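# Place circuit board on fixture and close both clamps

## Task

Move the circuit board lying in front of the test fixture onto that fixture, secure it by closing both of the fixture's clamps, then open the grippers and move the arms away from it.

## Robot and tools

Robot: two arms, left_arm and right_arm, each with a parallel two-finger gripper, in a physics simulation. Everything is reported and commanded in one scene frame. Its origin is on the table surface midway between the arms, +x points out over the table, +z points up, and left_arm sits on the +y side. The names left and right are only labels and do not match sides of a camera image. The fingers of a gripper point along its own +z axis and close along its own y axis. The reported end_effector_position is the spot between the finger pads, roughly 1 cm behind the tips.

The row format, used by several tools: one flat list of 16 numbers covering both arms, always all 16 even if one arm stays still. First 8 are left_arm: x, y, z in metres, then the orientation quaternion qw, qx, qy, qz (w first), then opening. Next 8 are the same for right_arm. Position and quaternion are an absolute target pose for the gripper in the scene frame, not an offset. Opening runs from -1 (closed) to +1 (fully open, 0.094 m). A target is refused if it lies more than 0.6 m from the arm's last reported position along any axis of that gripper. Each control step the controller limits the commanded pose to 70 mm and 16 degrees from the measured pose, then steers the joints there with position taking priority over orientation. To keep an arm or its orientation still, resend the exact same quaternion (and for a parked arm the whole pose from the last result before it stopped, plus its wanted opening) rather than copying the slightly drifted reported values.

Tools:
execute_actions takes actions, a list with at most one item, and optional pictures (boolean). An empty list just returns the current state. An item with rows (1 to 15 rows of 16 numbers) and steps (up to 15, default 15) plays one row per control step of 1/30 s, repeating the final row if steps exceed rows. An item with only steps (up to 300) is a wait counted from the previous result, so thinking time is included. A refused call sends nothing. After an action ends, an arm only continues to its last clipped pose, so a distant target may need several calls.
move takes target (one 16-number row as above, an absolute pose per arm) and speed in m/s, 0.002 to 0.5, default 0.25; rotation is capped at twice that value in rad/s. Each gripper travels on a straight line toward its target, both finishing together, lasting 0.5 to 10 s (cut off at 10 s). The opening is sent at the start. Paths ignore obstacles and the other arm. Grippers lag, wander and can overshoot speed, especially with a nearly straight arm. Faster contact and targets set deeper past the contact point mean harder impact and pressure.
wait takes seconds (0 to 10); nothing new is sent.
zoom_image takes camera (cam_high, cam_low, cam_left_wrist, cam_right_wrist) and region [x0, y0, x1, y1] in image pixels, origin top-left, at most 504 by 504, and returns a sharper crop of that camera's latest image.
finished_scene takes scene, the current scene's number; it is final and reports whether the goal was met.

Reading results: the state line gives each gripper's position and quaternion; printed positions can be off, more so at long reach. Motions often stop a centimetre or more from the command, usually low. grip_measured is the finger opening on the command scale (the last Joint positions number is the opening in metres); each gripper's reading may be off by about 1 mm. To hold something, command an opening below grip_measured: roughly 0.03 lower grips firmly, less grips gently. Pads push about 50 to 62 N at most, less on very thin parts. A move adds a move: line with its ending (done, off_target, moving, held, fault) and active limits; paced means the pose was clipped, held means a safety check blocked steps, after which the arm may jump faster. HELD marks blocked steps; pose unreachable names an arm whose command the clearance check changed or blocked. Hand target shows where the controller is driving each gripper. FAULT and OVER-TEMPERATURE FAULT lines mean an arm was stopped. Joint torques are noisy and offset.

Joint ranges (rad), base to gripper: waist -2.618 to 3.054, shoulder 0 to 3.142, elbow 0 to 3.142, wrist pitch -1.571 to 1.571, wrist yaw -1.571 to 1.571, wrist roll -2.094 to 2.094.

Cameras: cam_high, cam_low and two wrist cameras, all 504x504, with calibration given in OpenCV form (K, distortion D, T_world_to_cam); actual cameras may differ by a couple of degrees and millimetres.

Cautions: the simulation keeps running while you reply. Short tugs on held parts or pushes on loose objects can happen. Never let anything fall or be knocked off the table. Keep the arms from colliding or pressing on each other. Avoid drops, slips, slams and hard pushes. Holding loads heats motors: a MOTOR HOT warning appears at 75 °C, 90 °C pauses that arm for 10 s, and 100 °C makes the arm go limp and drop. Smooth, efficient motion is preferred.

Each tool is called as name(argument=value, ...), one argument or row to a line, values as JSON.

## Session

execute_actions(
  actions=[],
)

Scene clock: 0.00 s of 5400.00 s.
left_arm: end_effector_position=(+0.0608, +0.4939, +0.1234) grip_measured=+1.000 end_effector_quat_wxyz=(+0.066, +0.659, -0.539, -0.520) | right_arm: end_effector_position=(+0.4543, -0.2159, +0.2085) grip_measured=+1.000 end_effector_quat_wxyz=(+0.554, +0.247, +0.783, +0.134)
Joint positions: left_arm=[ 0.839  1.707  0.977 -1.443 -0.992 -1.447  0.094] | right_arm=[0.607 1.451 0.879 0.165 0.492 0.744 0.094]
Joint velocities: left_arm=[ 0.007  0.002 -0.012 -0.022  0.037 -0.051  0.   ] | right_arm=[ 0.007 -0.012 -0.012  0.037  0.037  0.007  0.   ]
Joint torques (N m, as the arm reports them, + toward a larger angle): no reading
Hand target (left_arm): +0.062, +0.496, +0.125; +0.059, +0.660, -0.537, -0.523
Hand target (right_arm): +0.454, -0.216, +0.213; +0.557, +0.248, +0.781, +0.135

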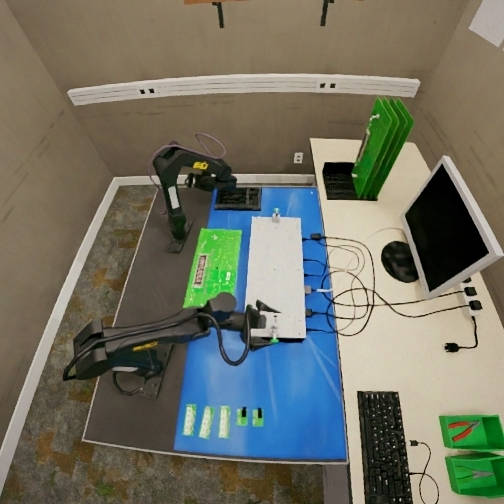

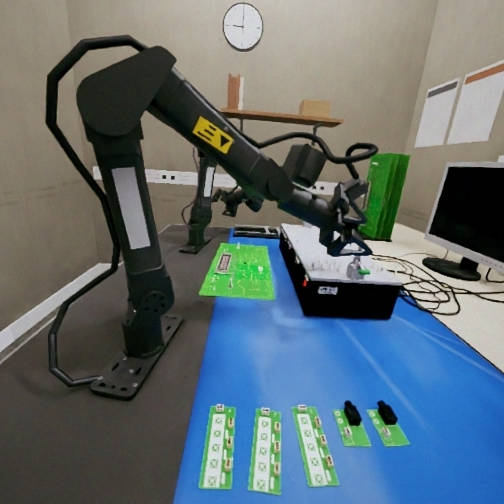

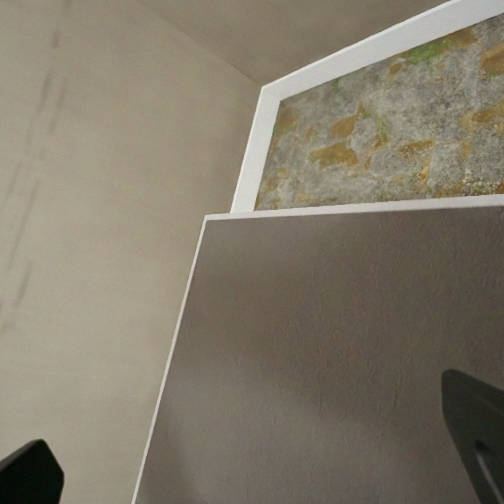

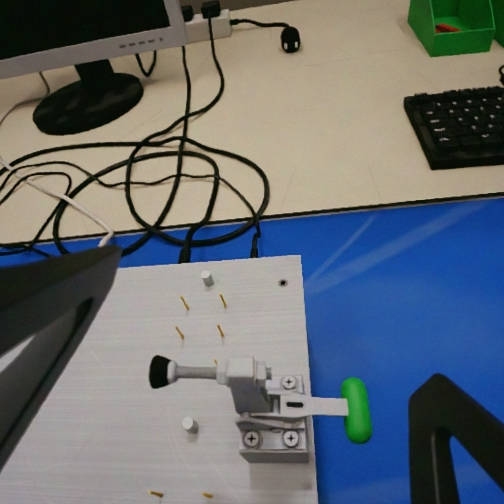

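move(
  target=[0.12,0.42,0.3,0,1,0,0,1,0.2,-0.38,0.32,0,1,0,0,1],
)

zoom_image(
  camera="cam_high",
  region=[170,170,340,370],
)

zoom_image(
  camera="cam_low",
  region=[180,200,420,340],
)

Scene clock: 13.03 s of 5400.00 s.
left_arm: end_effector_position=(+0.1259, +0.4277, +0.2893) grip_measured=+1.000 end_effector_quat_wxyz=(-0.186, +0.971, -0.046, +0.141) | right_arm: end_effector_position=(+0.2049, -0.3857, +0.3249) grip_measured=+1.000 end_effector_quat_wxyz=(+0.101, +0.909, +0.240, +0.327)
Joint positions: left_arm=[ 1.169  1.078  1.523 -1.548  0.049 -2.073  0.094] | right_arm=[-0.492  0.954  1.539 -1.55  -0.369  2.104  0.094]
Joint velocities: left_arm=[ 0.022  0.012 -0.007  0.022 -0.022 -0.022  0.   ] | right_arm=[-0.017  0.012 -0.022  0.037  0.022  0.037  0.   ]
Joint torques (N m, as the arm reports them, + toward a larger angle): left_arm=[ 0.64 -2.42  7.07  0.83  0.08 -0.09] | right_arm=[-0.68 -1.29  3.63  1.32 -0.31  0.07]
Hand target (left_arm): +0.123, +0.424, +0.299; -0.200, +0.967, -0.040, +0.152
Hand target (right_arm): +0.199, -0.380, +0.321; +0.092, +0.910, +0.233, +0.329
Off the commanded pose (left_arm): 0.014 m, 27 deg; orientation clipped at the last step of the last action.
Off the commanded pose (right_arm): 0.009 m, 49 deg; orientation clipped at the last step of the last action.
joint sent to its limit (left arm) — the command would take joint 4 (wrist pitch) past its lower limit and joint 6 (wrist roll) past its lower limit, so those joints were sent only as far as their limits.
joint sent to its limit (right arm) — the command would take joint 4 (wrist pitch) past its lower limit and joint 6 (wrist roll) past its upper limit, so those joints were sent only as far as their limits.
After step 90, 3.83 s passed at rest.
move: off_target (left_arm, right_arm); limits=paced
camera_calibration (this result's frames):
cam_left_wrist: T_world_to_cam=[[0.241552, 0.871882, 0.425998, -0.531483], [0.757392, -0.443834, 0.478925, -0.000300398], [0.606639, 0.206962, -0.767565, 0.136644], [0, 0, 0, 1]] pos_world=[0.045715, 0.434977, 0.331438]
cam_right_wrist: T_world_to_cam=[[-0.547844, 0.575698, -0.606992, 0.533879], [0.0533166, 0.748115, 0.661424, 0.0900872], [0.83488, 0.329994, -0.440544, 0.196594], [0, 0, 0, 1]] pos_world=[0.123547, -0.439623, 0.351083]

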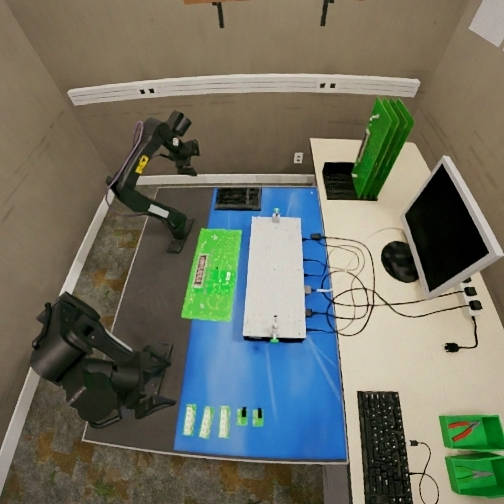

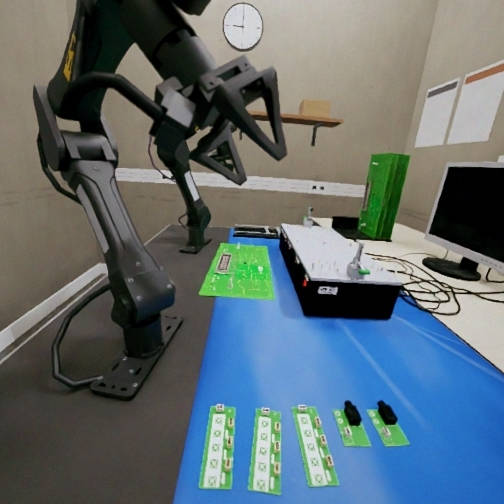

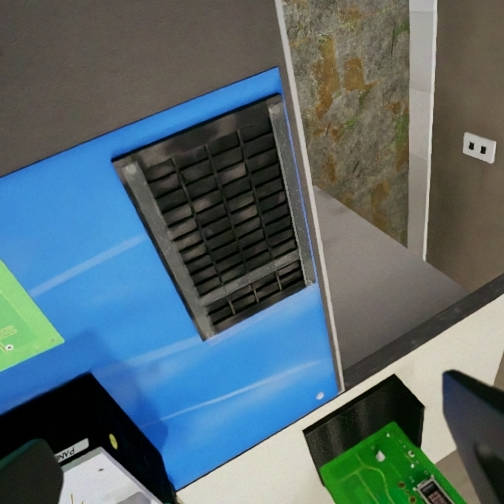

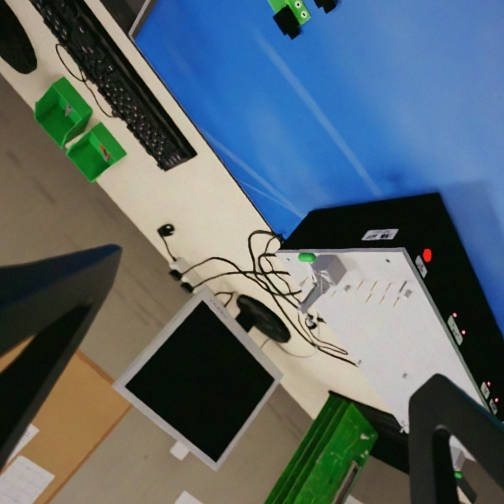

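Region (170, 170, 340, 370) of cam_high's 504x504 image, scaled by 2.520, with more detail than that image has; it fills the left 428 columns of this view, and the rest is white.

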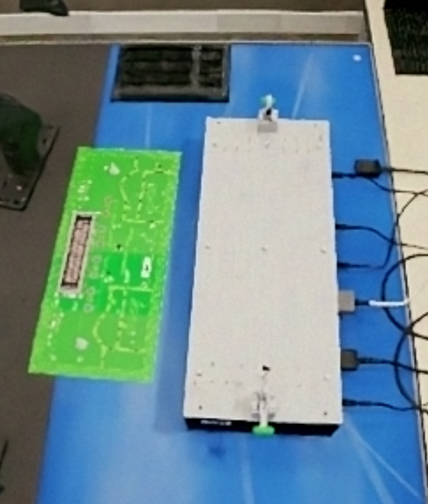

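Region (180, 200, 420, 340) of cam_low's 504x504 image, scaled by 2.100, with more detail than that image has; it fills the top 294 rows of this view, and the rest is white.

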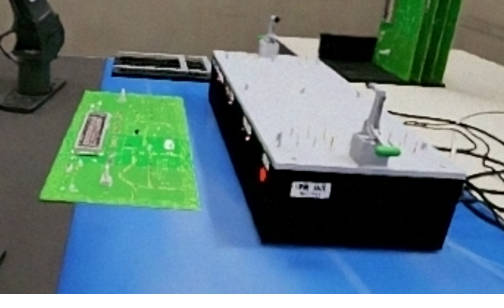

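move(
  target=[0.16,0.23,0.22,0,0,1,0,1,0.14,-0.1,0.22,0,0,1,0,1],
)

Scene clock: 33.87 s of 5400.00 s.
left_arm: end_effector_position=(+0.1675, +0.2280, +0.2258) grip_measured=+1.000 end_effector_quat_wxyz=(+0.150, -0.009, +0.988, -0.039) | right_arm: end_effector_position=(+0.1425, -0.0978, +0.2119) grip_measured=+1.000 end_effector_quat_wxyz=(+0.025, +0.007, +0.999, +0.037)
Joint positions: left_arm=[-0.03   0.965  1.251 -1.546  0.01  -0.232  0.094] | right_arm=[ 1.27   1.503  1.575 -1.554  0.014  1.137  0.094]
Joint velocities: left_arm=[-0.012 -0.007 -0.017 -0.037  0.081  0.051  0.   ] | right_arm=[ 0.012  0.002  0.012 -0.066  0.051 -0.051  0.   ]
Joint torques (N m, as the arm reports them, + toward a larger angle): left_arm=[-0.65  1.1   4.95  0.56 -0.07  0.02] | right_arm=[ 0.43 -4.15  8.71  0.52  0.16 -0.08]
Hand target (left_arm): +0.165, +0.229, +0.219; +0.131, -0.000, +0.991, -0.030
Hand target (right_arm): +0.145, -0.094, +0.219; +0.035, -0.002, +0.999, +0.041
Off the commanded pose (left_arm): 0.010 m, 18 deg; orientation clipped at the last step of the last action.
Off the commanded pose (right_arm): 0.009 m, 5 deg.
joint sent to its limit (left arm) — the command would take joint 4 (wrist pitch) past its lower limit, so that joint was sent only as far as its limit.
joint sent to its limit (right arm) — the command would take joint 4 (wrist pitch) past its lower limit, so that joint was sent only as far as its limit.
After step 90, 11.17 s passed at rest.
move: off_target (left_arm, right_arm); limits=paced
camera_calibration (this result's frames):
cam_left_wrist: T_world_to_cam=[[-0.203616, -0.978875, 0.0185358, 0.248167], [-0.977071, 0.204371, 0.0596993, 0.147341], [-0.0622263, -0.00595508, -0.998044, 0.316583], [0, 0, 0, 1]] pos_world=[0.214194, 0.214698, 0.302568]
cam_right_wrist: T_world_to_cam=[[0.403984, -0.903243, -0.144734, -0.112843], [-0.800075, -0.425589, 0.422794, 0.0101339], [-0.443483, -0.0550041, -0.894593, 0.344691], [0, 0, 0, 1]] pos_world=[0.20656, -0.0786528, 0.287742]

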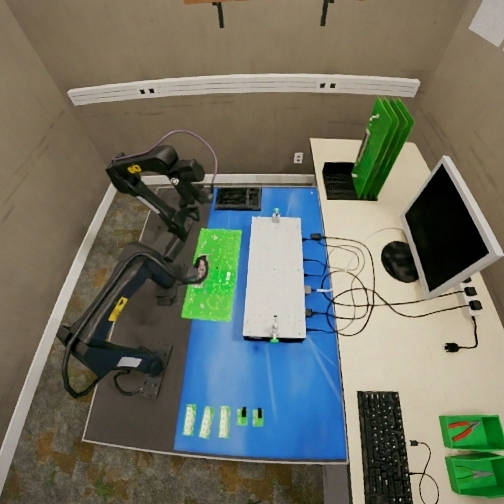

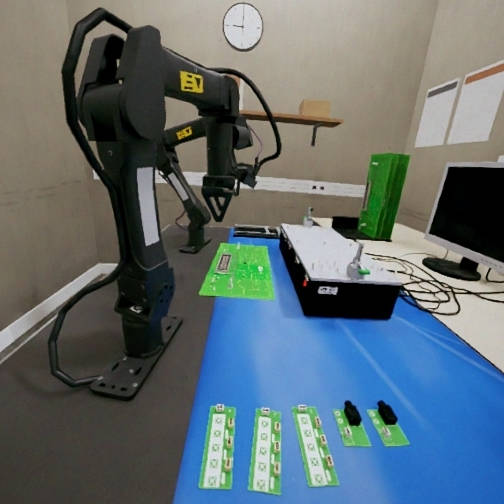

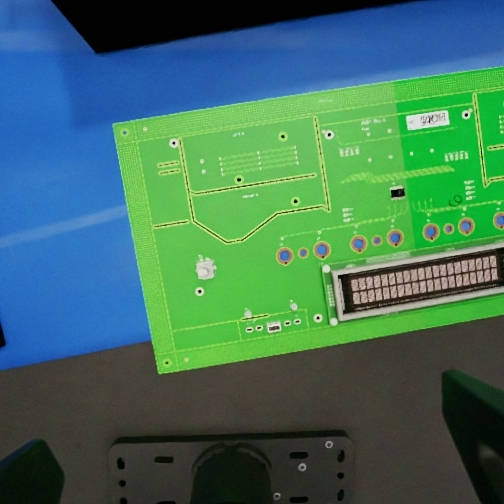

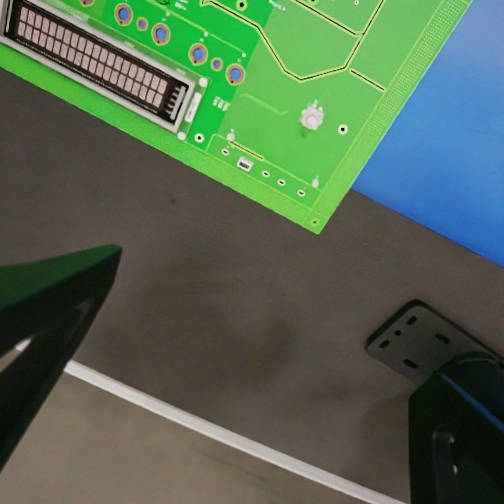

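move(
  target=[0.29,0.17,0.3,0,0,1,0,1,0.29,-0.12,0.3,0,0,1,0,1],
)

Scene clock: 52.27 s of 5400.00 s.
left_arm: end_effector_position=(+0.2909, +0.1736, +0.2970) grip_measured=+1.000 end_effector_quat_wxyz=(+0.189, +0.001, +0.980, -0.063) | right_arm: end_effector_position=(+0.2886, -0.1247, +0.2939) grip_measured=+1.000 end_effector_quat_wxyz=(+0.145, +0.012, +0.982, +0.119)
Joint positions: left_arm=[-0.124  1.47   1.84  -1.54   0.006 -0.304  0.094] | right_arm=[ 0.821  1.632  1.994 -1.555  0.     0.699  0.094]
Joint velocities: left_arm=[-0.012  0.007 -0.002  0.007  0.007  0.022  0.   ] | right_arm=[-0.012 -0.027 -0.002  0.007  0.037 -0.11   0.   ]
Joint torques (N m, as the arm reports them, + toward a larger angle): left_arm=[-0.53 -2.88  7.58  0.66  0.01 -0.08] | right_arm=[-0.09 -4.87  8.19  1.04 -0.02 -0.04]
Hand target (left_arm): +0.291, +0.172, +0.300; +0.187, +0.001, +0.980, -0.063
Hand target (right_arm): +0.291, -0.122, +0.299; +0.149, +0.006, +0.981, +0.123
Off the commanded pose (left_arm): 0.005 m, 23 deg; orientation clipped at the last step of the last action.
Off the commanded pose (right_arm): 0.008 m, 22 deg; orientation clipped at the last step of the last action.
joint sent to its limit (left arm) — the command would take joint 4 (wrist pitch) past its lower limit, so that joint was sent only as far as its limit.
joint sent to its limit (right arm) — the command would take joint 4 (wrist pitch) past its lower limit, so that joint was sent only as far as its limit.
After step 90, 14.03 s passed at rest.
move: off_target (left_arm, right_arm); limits=paced
camera_calibration (this result's frames):
cam_left_wrist: T_world_to_cam=[[-0.229815, -0.97223, 0.044207, 0.217572], [-0.973072, 0.22871, -0.0286794, 0.295607], [0.0177725, -0.0496075, -0.998611, 0.379505], [0, 0, 0, 1]] pos_world=[0.330903, 0.162748, 0.377837]
cam_right_wrist: T_world_to_cam=[[0.431048, -0.881954, -0.190672, -0.175967], [-0.876276, -0.45956, 0.144721, 0.180337], [-0.215262, 0.104699, -0.970927, 0.45782], [0, 0, 0, 1]] pos_world=[0.332426, -0.120252, 0.38486]

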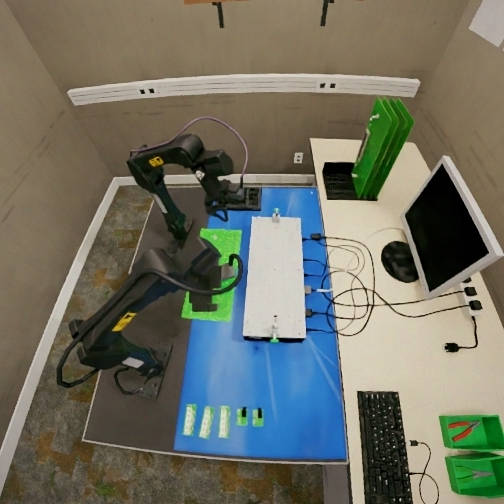

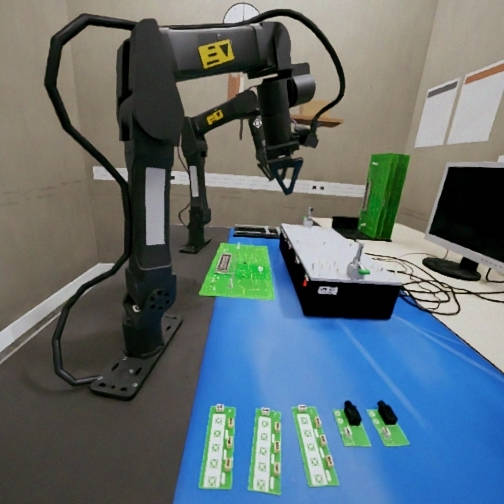

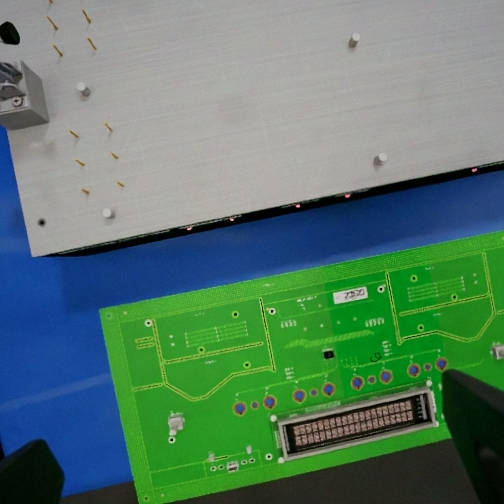

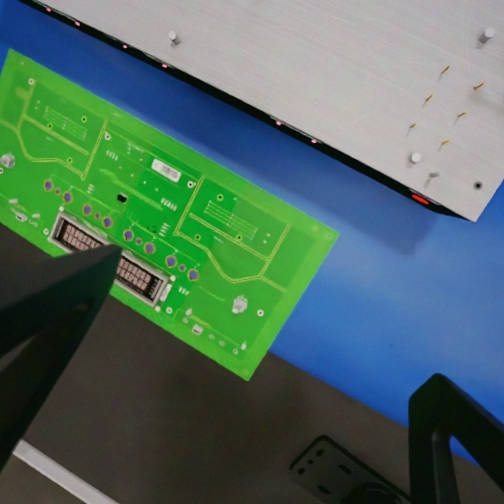

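move(
  target=[0.193,0.253,0.055,0,0,1,0,0.2,0.194,-0.094,0.055,0,0,1,0,0.2],
  speed=0.2,
)

Scene clock: 86.53 s of 5400.00 s.
left_arm: end_effector_position=(+0.1897, +0.2497, +0.0564) grip_measured=+0.202 end_effector_quat_wxyz=(-0.003, +0.001, +1.000, -0.005) | right_arm: end_effector_position=(+0.1960, -0.0947, +0.0584) grip_measured=+0.202 end_effector_quat_wxyz=(+0.009, -0.003, +1.000, -0.001)
Joint positions: left_arm=[ 0.112  1.265  0.762 -1.073  0.01  -0.068  0.056] | right_arm=[ 1.11   1.688  1.15  -1.025  0.015  0.958  0.056]
Joint velocities: left_arm=[-0.007 -0.002  0.007  0.022 -0.007  0.007 -0.001] | right_arm=[-0.002 -0.017 -0.022 -0.066  0.007  0.022  0.   ]
Joint torques (N m, as the arm reports them, + toward a larger angle): left_arm=[ 0.58 -2.86  5.06  0.22 -0.06  0.04] | right_arm=[ 0.3  -6.56  5.27  0.55 -0.05  0.06]
Hand target (left_arm): +0.189, +0.252, +0.054; -0.001, +0.002, +1.000, -0.002
Hand target (right_arm): +0.192, -0.095, +0.055; +0.004, -0.002, +1.000, -0.002
Off the commanded pose (left_arm): 0.005 m, 1 deg.
Off the commanded pose (right_arm): 0.004 m, 1 deg.
After step 90, 29.23 s passed at rest.
move: done
camera_calibration (this result's frames):
cam_left_wrist: T_world_to_cam=[[-0.219627, -0.975452, 0.0160147, 0.279389], [-0.906722, 0.210155, 0.365635, 0.142674], [-0.360025, 0.0657826, -0.93062, 0.183888], [0, 0, 0, 1]] pos_world=[0.256931, 0.23045, 0.114489]
cam_right_wrist: T_world_to_cam=[[0.417956, -0.904081, -0.0891673, -0.159948], [-0.77712, -0.406637, 0.480345, 0.113123], [-0.470529, -0.131469, -0.872535, 0.228009], [0, 0, 0, 1]] pos_world=[0.262047, -0.0686299, 0.130345]

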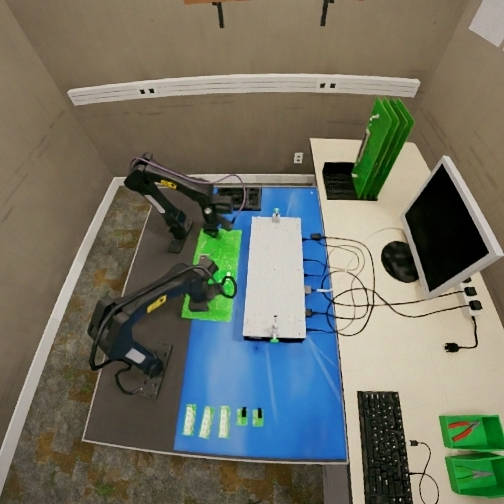

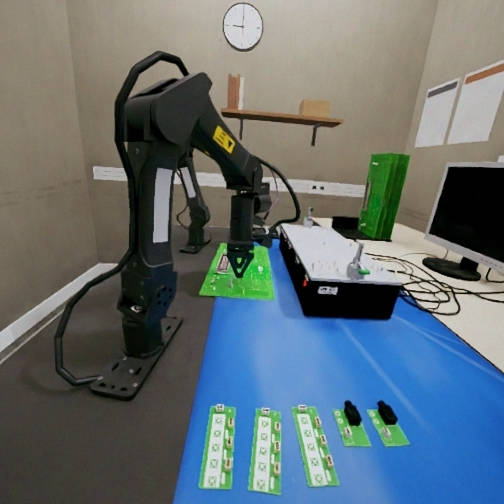

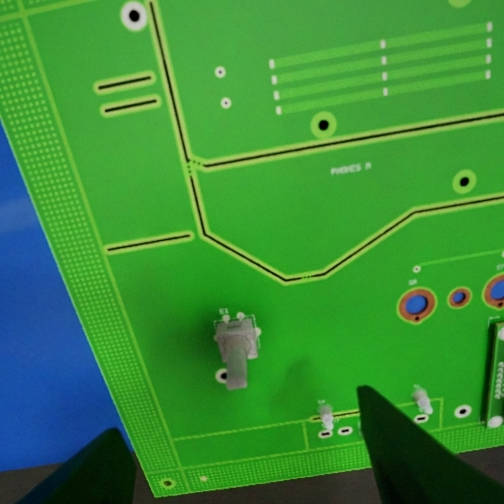

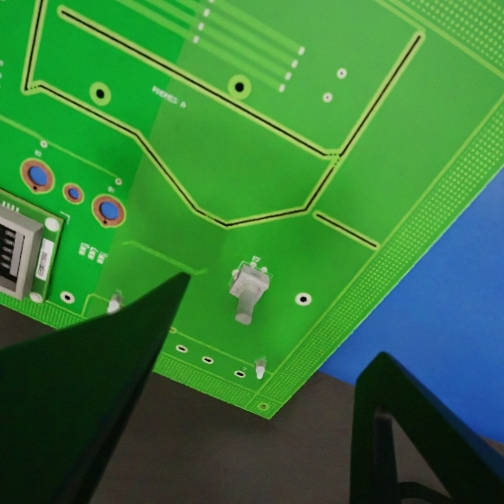

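move(
  target=[0.195,0.251,0.017,0,0,1,0,0,0.189,-0.090,0.015,0,0,1,0,0],
  speed=0.05,
)

Scene clock: 100.03 s of 5400.00 s.
left_arm: end_effector_position=(+0.1990, +0.2496, +0.0243) grip_measured=+0.002 end_effector_quat_wxyz=(+0.012, +0.001, +1.000, -0.004) | right_arm: end_effector_position=(+0.1954, -0.0887, +0.0219) grip_measured=+0.002 end_effector_quat_wxyz=(+0.009, +0.000, +1.000, +0.005)
Joint positions: left_arm=[ 0.112  1.323  0.667 -0.891  0.007 -0.068  0.047] | right_arm=[ 1.12   1.746  1.063 -0.868  0.01   0.975  0.047]
Joint velocities: left_arm=[ 0.007 -0.002 -0.007 -0.022  0.022 -0.081  0.   ] | right_arm=[ 0.002 -0.022  0.002  0.037 -0.022  0.007  0.001]
Joint torques (N m, as the arm reports them, + toward a larger angle): left_arm=[-0.05 -1.67  4.75  0.27 -0.09 -0.02] | right_arm=[ 0.48 -6.24  4.56  0.58 -0.09  0.16]
Hand target (left_arm): +0.194, +0.251, +0.018; -0.000, -0.000, +1.000, +0.000
Hand target (right_arm): +0.189, -0.091, +0.015; +0.000, -0.000, +1.000, -0.000
Off the commanded pose (left_arm): 0.008 m, 1 deg.
Off the commanded pose (right_arm): 0.010 m, 1 deg.
After step 90, 9.13 s passed at rest.
move: done
camera_calibration (this result's frames):
cam_left_wrist: T_world_to_cam=[[-0.220335, -0.975387, 0.00856548, 0.282139], [-0.917048, 0.210133, 0.338921, 0.165578], [-0.332379, 0.0668212, -0.940776, 0.151776], [0, 0, 0, 1]] pos_world=[0.264455, 0.23026, 0.0842526]
cam_right_wrist: T_world_to_cam=[[0.411634, -0.90588, -0.0996951, -0.156219], [-0.780891, -0.406991, 0.473885, 0.133446], [-0.469858, -0.117216, -0.874925, 0.197902], [0, 0, 0, 1]] pos_world=[0.261498, -0.0640067, 0.0943365]

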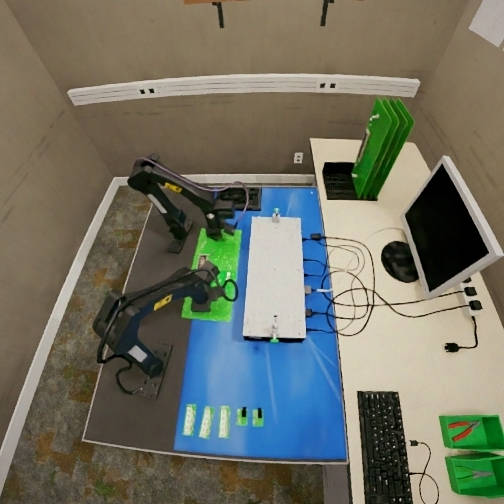

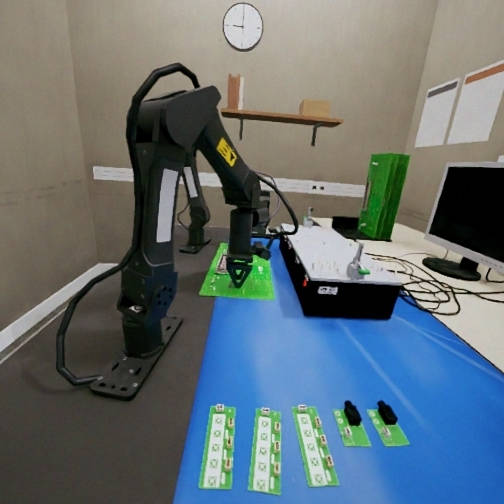

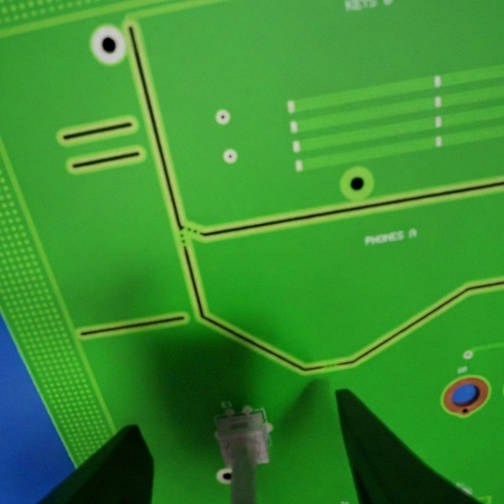

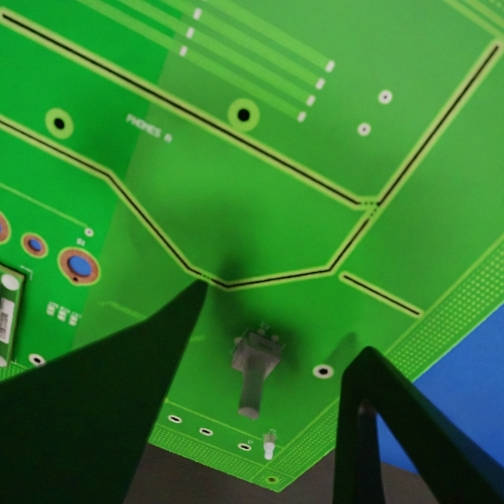

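move(
  target=[0.186,0.251,0.012,0,0,1,0,0,0.178,-0.090,0.011,0,0,1,0,0],
  speed=0.03,
)

Scene clock: 106.73 s of 5400.00 s.
left_arm: end_effector_position=(+0.1885, +0.2503, +0.0148) grip_measured=+0.002 end_effector_quat_wxyz=(-0.001, +0.001, +1.000, -0.003) | right_arm: end_effector_position=(+0.1839, -0.0882, +0.0150) grip_measured=+0.002 end_effector_quat_wxyz=(+0.006, -0.001, +1.000, +0.001)
Joint positions: left_arm=[ 0.112  1.323  0.626 -0.874  0.007 -0.068  0.047] | right_arm=[ 1.153  1.746  1.032 -0.848  0.009  1.006  0.047]
Joint velocities: left_arm=[-0.002 -0.002 -0.002  0.007  0.037 -0.051 -0.001] | right_arm=[ 0.012 -0.002 -0.002 -0.007 -0.007  0.007 -0.001]
Joint torques (N m, as the arm reports them, + toward a larger angle): left_arm=[-0.4  -3.25  4.33  0.21 -0.05 -0.12] | right_arm=[ 0.42 -7.14  4.4   0.58 -0.08  0.09]
Hand target (left_arm): +0.186, +0.251, +0.012; +0.000, +0.000, +1.000, -0.000
Hand target (right_arm): +0.178, -0.090, +0.011; +0.000, -0.000, +1.000, -0.000
Off the commanded pose (left_arm): 0.004 m, 0 deg.
Off the commanded pose (right_arm): 0.007 m, 1 deg.
After step 90, 2.73 s passed at rest.
move: done
camera_calibration (this result's frames):
cam_left_wrist: T_world_to_cam=[[-0.220077, -0.975405, 0.0123093, 0.280525], [-0.908381, 0.209521, 0.361864, 0.157157], [-0.355543, 0.0684563, -0.93215, 0.143134], [0, 0, 0, 1]] pos_world=[0.255386, 0.2309, 0.0730996]
cam_right_wrist: T_world_to_cam=[[0.413088, -0.905682, -0.0953816, -0.152029], [-0.776858, -0.405099, 0.482065, 0.127191], [-0.475237, -0.125037, -0.870928, 0.186689], [0, 0, 0, 1]] pos_world=[0.250333, -0.0628214, 0.0867775]

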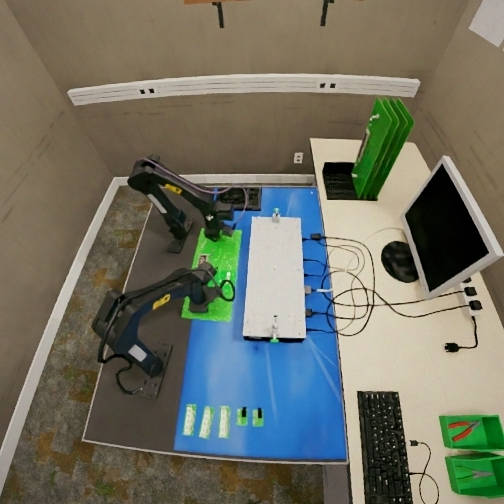

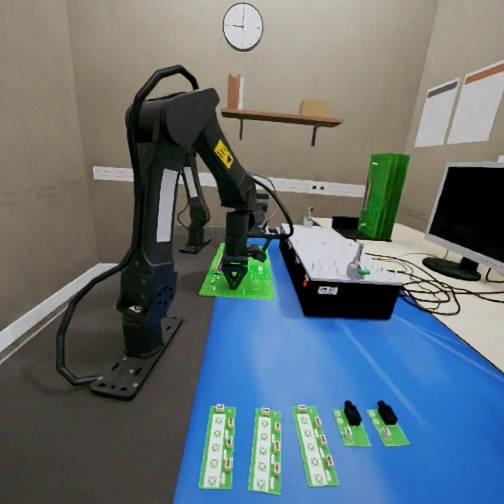

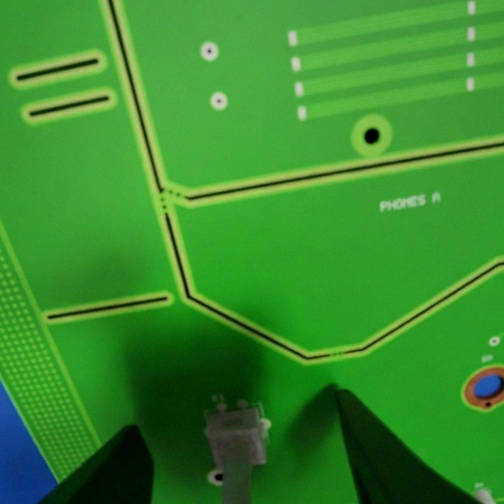

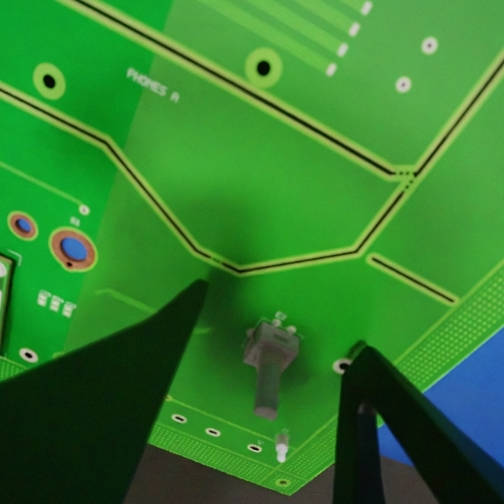

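move(
  target=[0.182,0.251,0.012,0,0,1,0,0,0.173,-0.091,0.011,0,0,1,0,0],
  speed=0.03,
)

move(
  target=[0.182,0.251,0.012,0,0,1,0,-0.8,0.173,-0.091,0.011,0,0,1,0,-0.8],
)

Scene clock: 112.97 s of 5400.00 s.
left_arm: end_effector_position=(+0.1845, +0.2506, +0.0118) grip_measured=+0.002 end_effector_quat_wxyz=(-0.006, +0.001, +1.000, -0.003) | right_arm: end_effector_position=(+0.1787, -0.0896, +0.0117) grip_measured=+0.002 end_effector_quat_wxyz=(+0.004, +0.000, +1.000, -0.002)
Joint positions: left_arm=[ 0.112  1.323  0.613 -0.871  0.007 -0.068  0.047] | right_arm=[ 1.165  1.746  1.017 -0.842  0.009  1.02   0.047]
Joint velocities: left_arm=[ 0.002  0.007  0.002 -0.007  0.066  0.037  0.001] | right_arm=[-0.002 -0.012  0.002 -0.081 -0.051 -0.037 -0.001]
Joint torques (N m, as the arm reports them, + toward a larger angle): left_arm=[-0.47 -4.54  4.51  0.11 -0.07 -0.13] | right_arm=[ 0.48 -8.23  4.45  0.52 -0.07  0.08]
Hand target (left_arm): +0.182, +0.251, +0.012; -0.000, +0.000, +1.000, -0.000
Hand target (right_arm): +0.173, -0.091, +0.011; -0.000, +0.000, +1.000, -0.000
Off the commanded pose (left_arm): 0.003 m, 1 deg.
Off the commanded pose (right_arm): 0.006 m, 1 deg.
After step 90, 2.40 s passed at rest.
move: done
camera_calibration (this result's frames):
cam_left_wrist: T_world_to_cam=[[-0.219203, -0.975582, 0.0137974, 0.279829], [-0.904913, 0.208571, 0.370986, 0.154073], [-0.364805, 0.0688358, -0.928536, 0.140485], [0, 0, 0, 1]] pos_world=[0.252011, 0.23119, 0.0694254]
cam_right_wrist: T_world_to_cam=[[0.4109, -0.907129, -0.0909824, -0.151289], [-0.775222, -0.400172, 0.488767, 0.124309], [-0.479784, -0.130303, -0.867657, 0.181471], [0, 0, 0, 1]] pos_world=[0.245598, -0.063848, 0.0829313]

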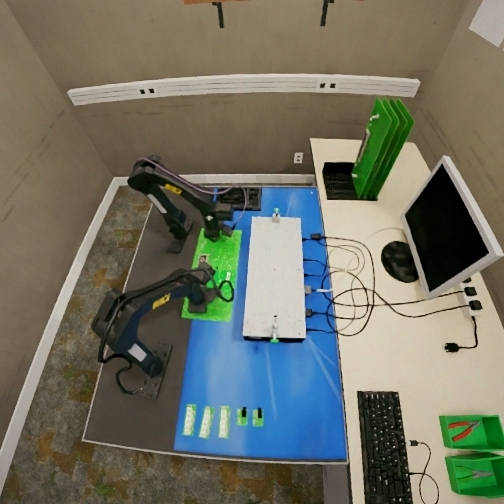

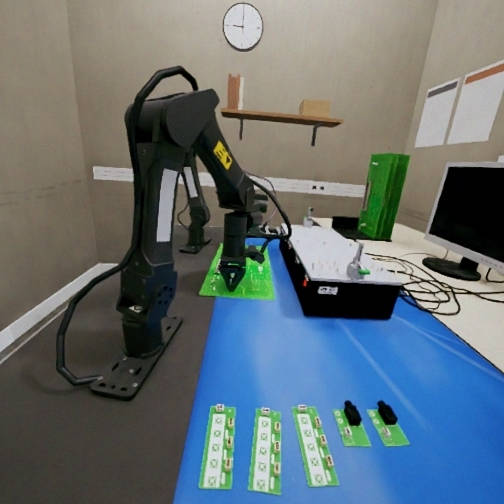

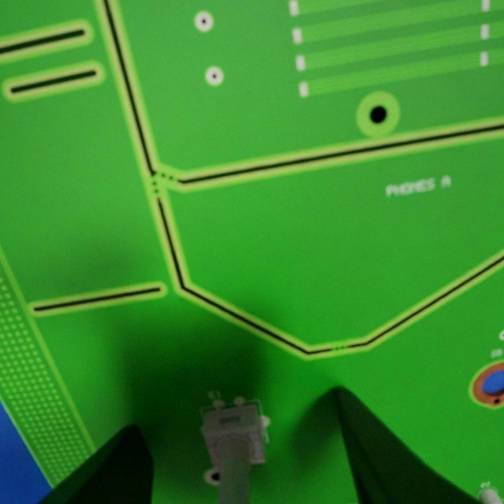

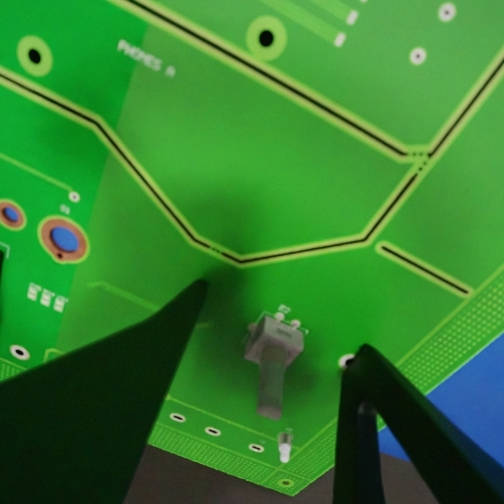

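Scene clock: 113.67 s of 5400.00 s.
left_arm: end_effector_position=(+0.1846, +0.2515, +0.0118) grip_measured=-0.764 end_effector_quat_wxyz=(-0.005, +0.001, +1.000, -0.000) | right_arm: end_effector_position=(+0.1787, -0.0898, +0.0117) grip_measured=-0.779 end_effector_quat_wxyz=(+0.004, +0.003, +1.000, -0.003)
Joint positions: left_arm=[ 0.112  1.323  0.613 -0.871  0.002 -0.068  0.011] | right_arm=[ 1.165  1.746  1.017 -0.842  0.01   1.025  0.01 ]
Joint velocities: left_arm=[-0.002  0.007 -0.007 -0.007  0.007 -0.007 -0.001] | right_arm=[ 0.017  0.007 -0.002  0.037 -0.007 -0.007 -0.   ]
Joint torques (N m, as the arm reports them, + toward a larger angle): left_arm=[-0.55 -4.42  4.39  0.18  0.01 -0.13] | right_arm=[ 0.45 -7.9   4.36  0.5  -0.09  0.06]
Hand target (left_arm): +0.182, +0.251, +0.012; -0.000, +0.000, +1.000, +0.000
Hand target (right_arm): +0.173, -0.091, +0.011; -0.000, -0.000, +1.000, -0.000
Off the commanded pose (left_arm): 0.003 m, 1 deg.
Off the commanded pose (right_arm): 0.006 m, 1 deg.
move: done
camera_calibration (this result's frames):
cam_left_wrist: T_world_to_cam=[[-0.219632, -0.975542, 0.0088989, 0.280829], [-0.904953, 0.20713, 0.371696, 0.154308], [-0.364448, 0.0735831, -0.928312, 0.139181], [0, 0, 0, 1]] pos_world=[0.252045, 0.231758, 0.0693487]
cam_right_wrist: T_world_to_cam=[[0.406421, -0.909247, -0.089951, -0.150909], [-0.77733, -0.395828, 0.488956, 0.124993], [-0.480187, -0.1288, -0.867658, 0.181656], [0, 0, 0, 1]] pos_world=[0.245722, -0.0643406, 0.0829253]

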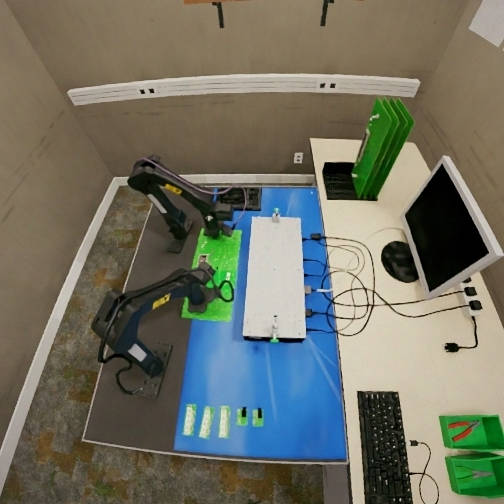

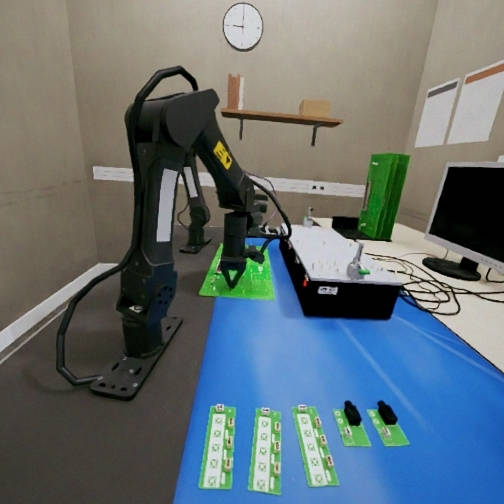

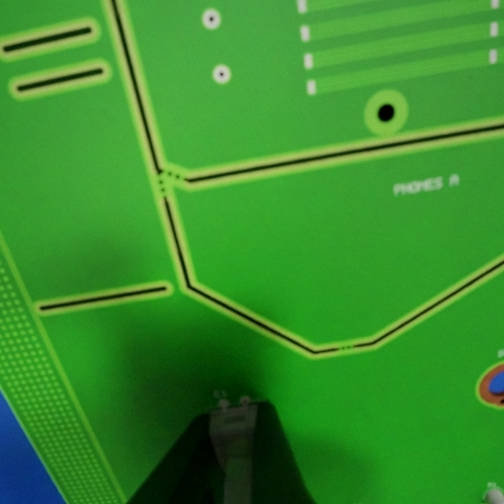

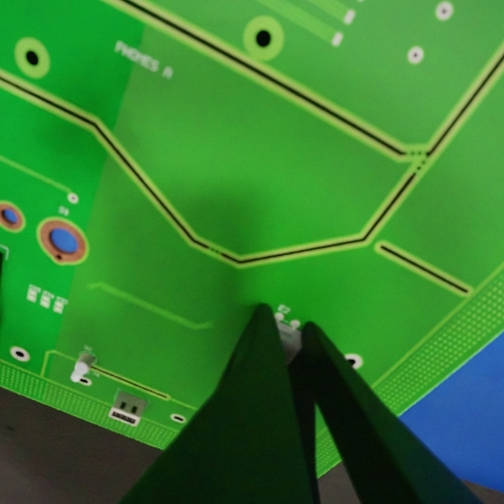

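move(
  target=[0.19,0.209,0.15,0,0,1,0,-0.8,0.19,-0.132,0.15,0,0,1,0,-0.815],
  speed=0.08,
)

move(
  target=[0.455,0.209,0.155,0,0,1,0,-0.8,0.455,-0.132,0.155,0,0,1,0,-0.815],
  speed=0.08,
)

Scene clock: 120.80 s of 5400.00 s.
left_arm: end_effector_position=(+0.1908, +0.2111, +0.1408) grip_measured=-0.764 end_effector_quat_wxyz=(-0.008, -0.000, +1.000, +0.003) | right_arm: end_effector_position=(+0.1888, -0.1300, +0.1360) grip_measured=-0.779 end_effector_quat_wxyz=(-0.008, +0.001, +1.000, -0.011)
Joint positions: left_arm=[-0.102  1.276  1.107 -1.419 -0.002 -0.284  0.011] | right_arm=[ 1.046  1.555  1.322 -1.365  0.001  0.901  0.01 ]
Joint velocities: left_arm=[ 0.002  0.007 -0.007  0.007 -0.037  0.037 -0.001] | right_arm=[ 0.007 -0.002 -0.022 -0.066  0.007 -0.022 -0.   ]
Joint torques (N m, as the arm reports them, + toward a larger angle): left_arm=[-0.68 -3.51  8.45 -0.07  0.02 -0.09] | right_arm=[-0.59 -7.3   8.82  0.1  -0.06  0.03]
Hand target (left_arm): +0.192, +0.209, +0.150; +0.001, -0.000, +1.000, -0.001
Hand target (right_arm): +0.190, -0.131, +0.150; -0.001, -0.000, +1.000, -0.001
Off the commanded pose (left_arm): 0.010 m, 1 deg.
Off the commanded pose (right_arm): 0.014 m, 2 deg.
After step 90, 1.83 s passed at rest.
move: off_target (right_arm)
camera_calibration (this result's frames):
cam_left_wrist: T_world_to_cam=[[-0.21706, -0.976154, 0.00270772, 0.242226], [-0.903395, 0.201931, 0.378288, 0.120258], [-0.369814, 0.0796651, -0.925684, 0.263554], [0, 0, 0, 1]] pos_world=[0.258684, 0.19117, 0.19782]
cam_right_wrist: T_world_to_cam=[[0.408057, -0.909008, -0.0848148, -0.181343], [-0.763836, -0.390813, 0.513633, 0.0508409], [-0.500044, -0.144807, -0.853808, 0.28898], [0, 0, 0, 1]] pos_world=[0.257335, -0.103127, 0.205239]

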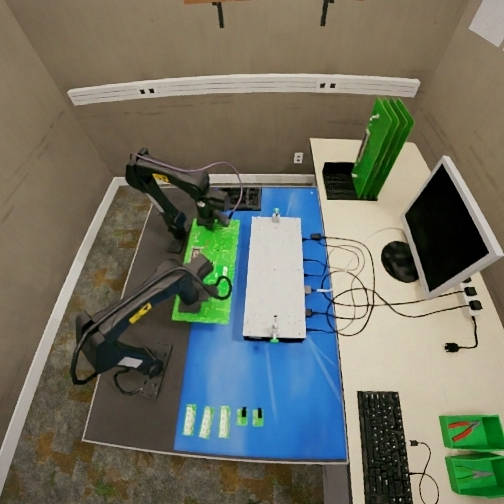

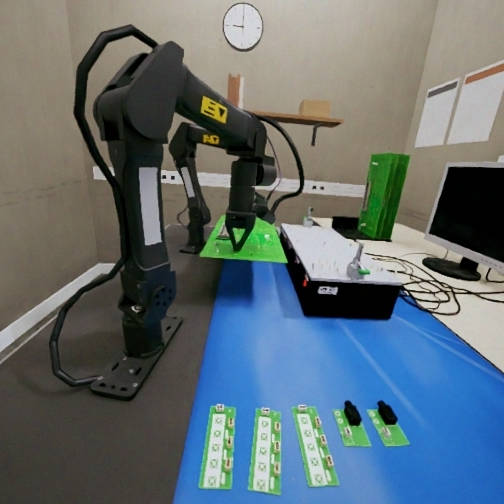

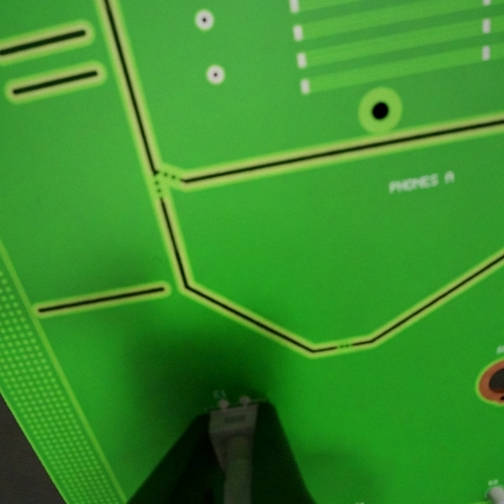

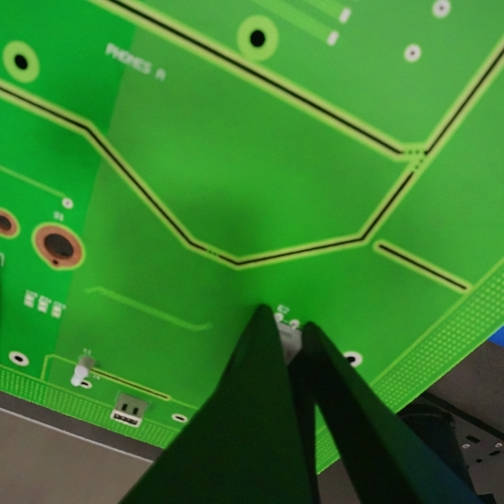

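Scene clock: 124.47 s of 5400.00 s.
left_arm: end_effector_position=(+0.4533, +0.2122, +0.1570) grip_measured=-0.798 end_effector_quat_wxyz=(+0.051, -0.001, +0.999, -0.002) | right_arm: end_effector_position=(+0.4489, -0.1338, +0.1479) grip_measured=-0.813 end_effector_quat_wxyz=(+0.049, +0.004, +0.998, +0.030)
Joint positions: left_arm=[ 0.063  2.239  2.314 -1.543 -0.009 -0.121  0.009] | right_arm=[ 0.585  2.328  2.428 -1.556 -0.011  0.447  0.009]
Joint velocities: left_arm=[-0.002 -0.012  0.027  0.022  0.007  0.022 -0.001] | right_arm=[ 0.002 -0.002  0.012 -0.007  0.007 -0.022  0.002]
Joint torques (N m, as the arm reports them, + toward a larger angle): left_arm=[ 0.72 -9.26  7.93  0.18  0.1   0.05] | right_arm=[ -0.54 -11.2    8.59   0.59   0.07  -0.07]
Hand target (left_arm): +0.455, +0.214, +0.155; +0.048, -0.000, +0.999, -0.005
Hand target (right_arm): +0.454, -0.136, +0.153; +0.059, +0.002, +0.998, +0.030
Off the commanded pose (left_arm): 0.004 m, 6 deg.
Off the commanded pose (right_arm): 0.010 m, 7 deg.
joint sent to its limit (left arm) — the command would take joint 4 (wrist pitch) past its lower limit, so that joint was sent only as far as its limit.
joint sent to its limit (right arm) — the command would take joint 4 (wrist pitch) past its lower limit, so that joint was sent only as far as its limit.
move: off_target (left_arm, right_arm)
camera_calibration (this result's frames):
cam_left_wrist: T_world_to_cam=[[-0.214816, -0.976569, -0.0129261, 0.301729], [-0.942201, 0.203735, 0.265988, 0.385857], [-0.257122, 0.0693174, -0.96389, 0.332627], [0, 0, 0, 1]] pos_world=[0.513897, 0.19299, 0.221882]
cam_right_wrist: T_world_to_cam=[[0.413907, -0.90348, -0.111374, -0.287815], [-0.818237, -0.422864, 0.389455, 0.280462], [-0.398961, -0.0700679, -0.914287, 0.4022], [0, 0, 0, 1]] pos_world=[0.509075, -0.113257, 0.226444]

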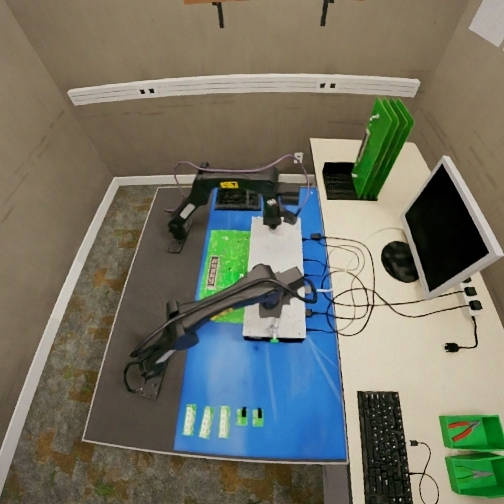

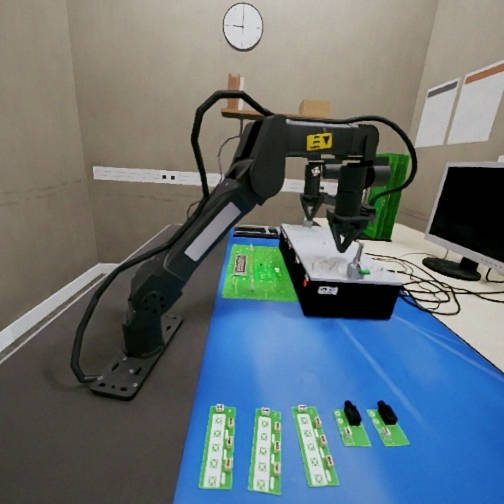

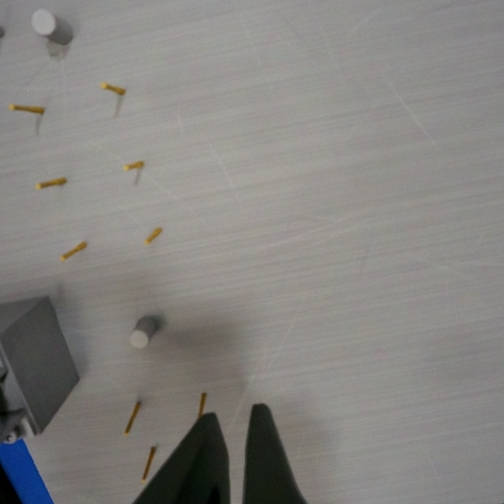

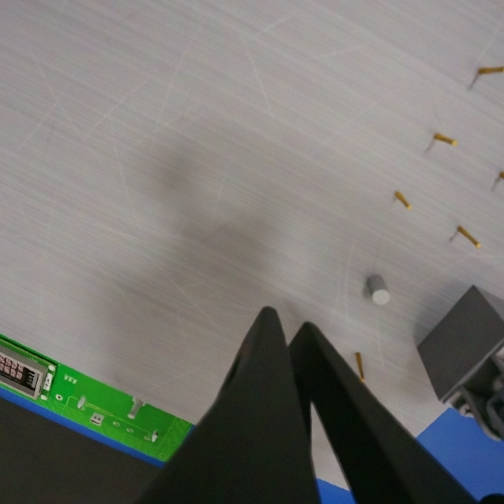

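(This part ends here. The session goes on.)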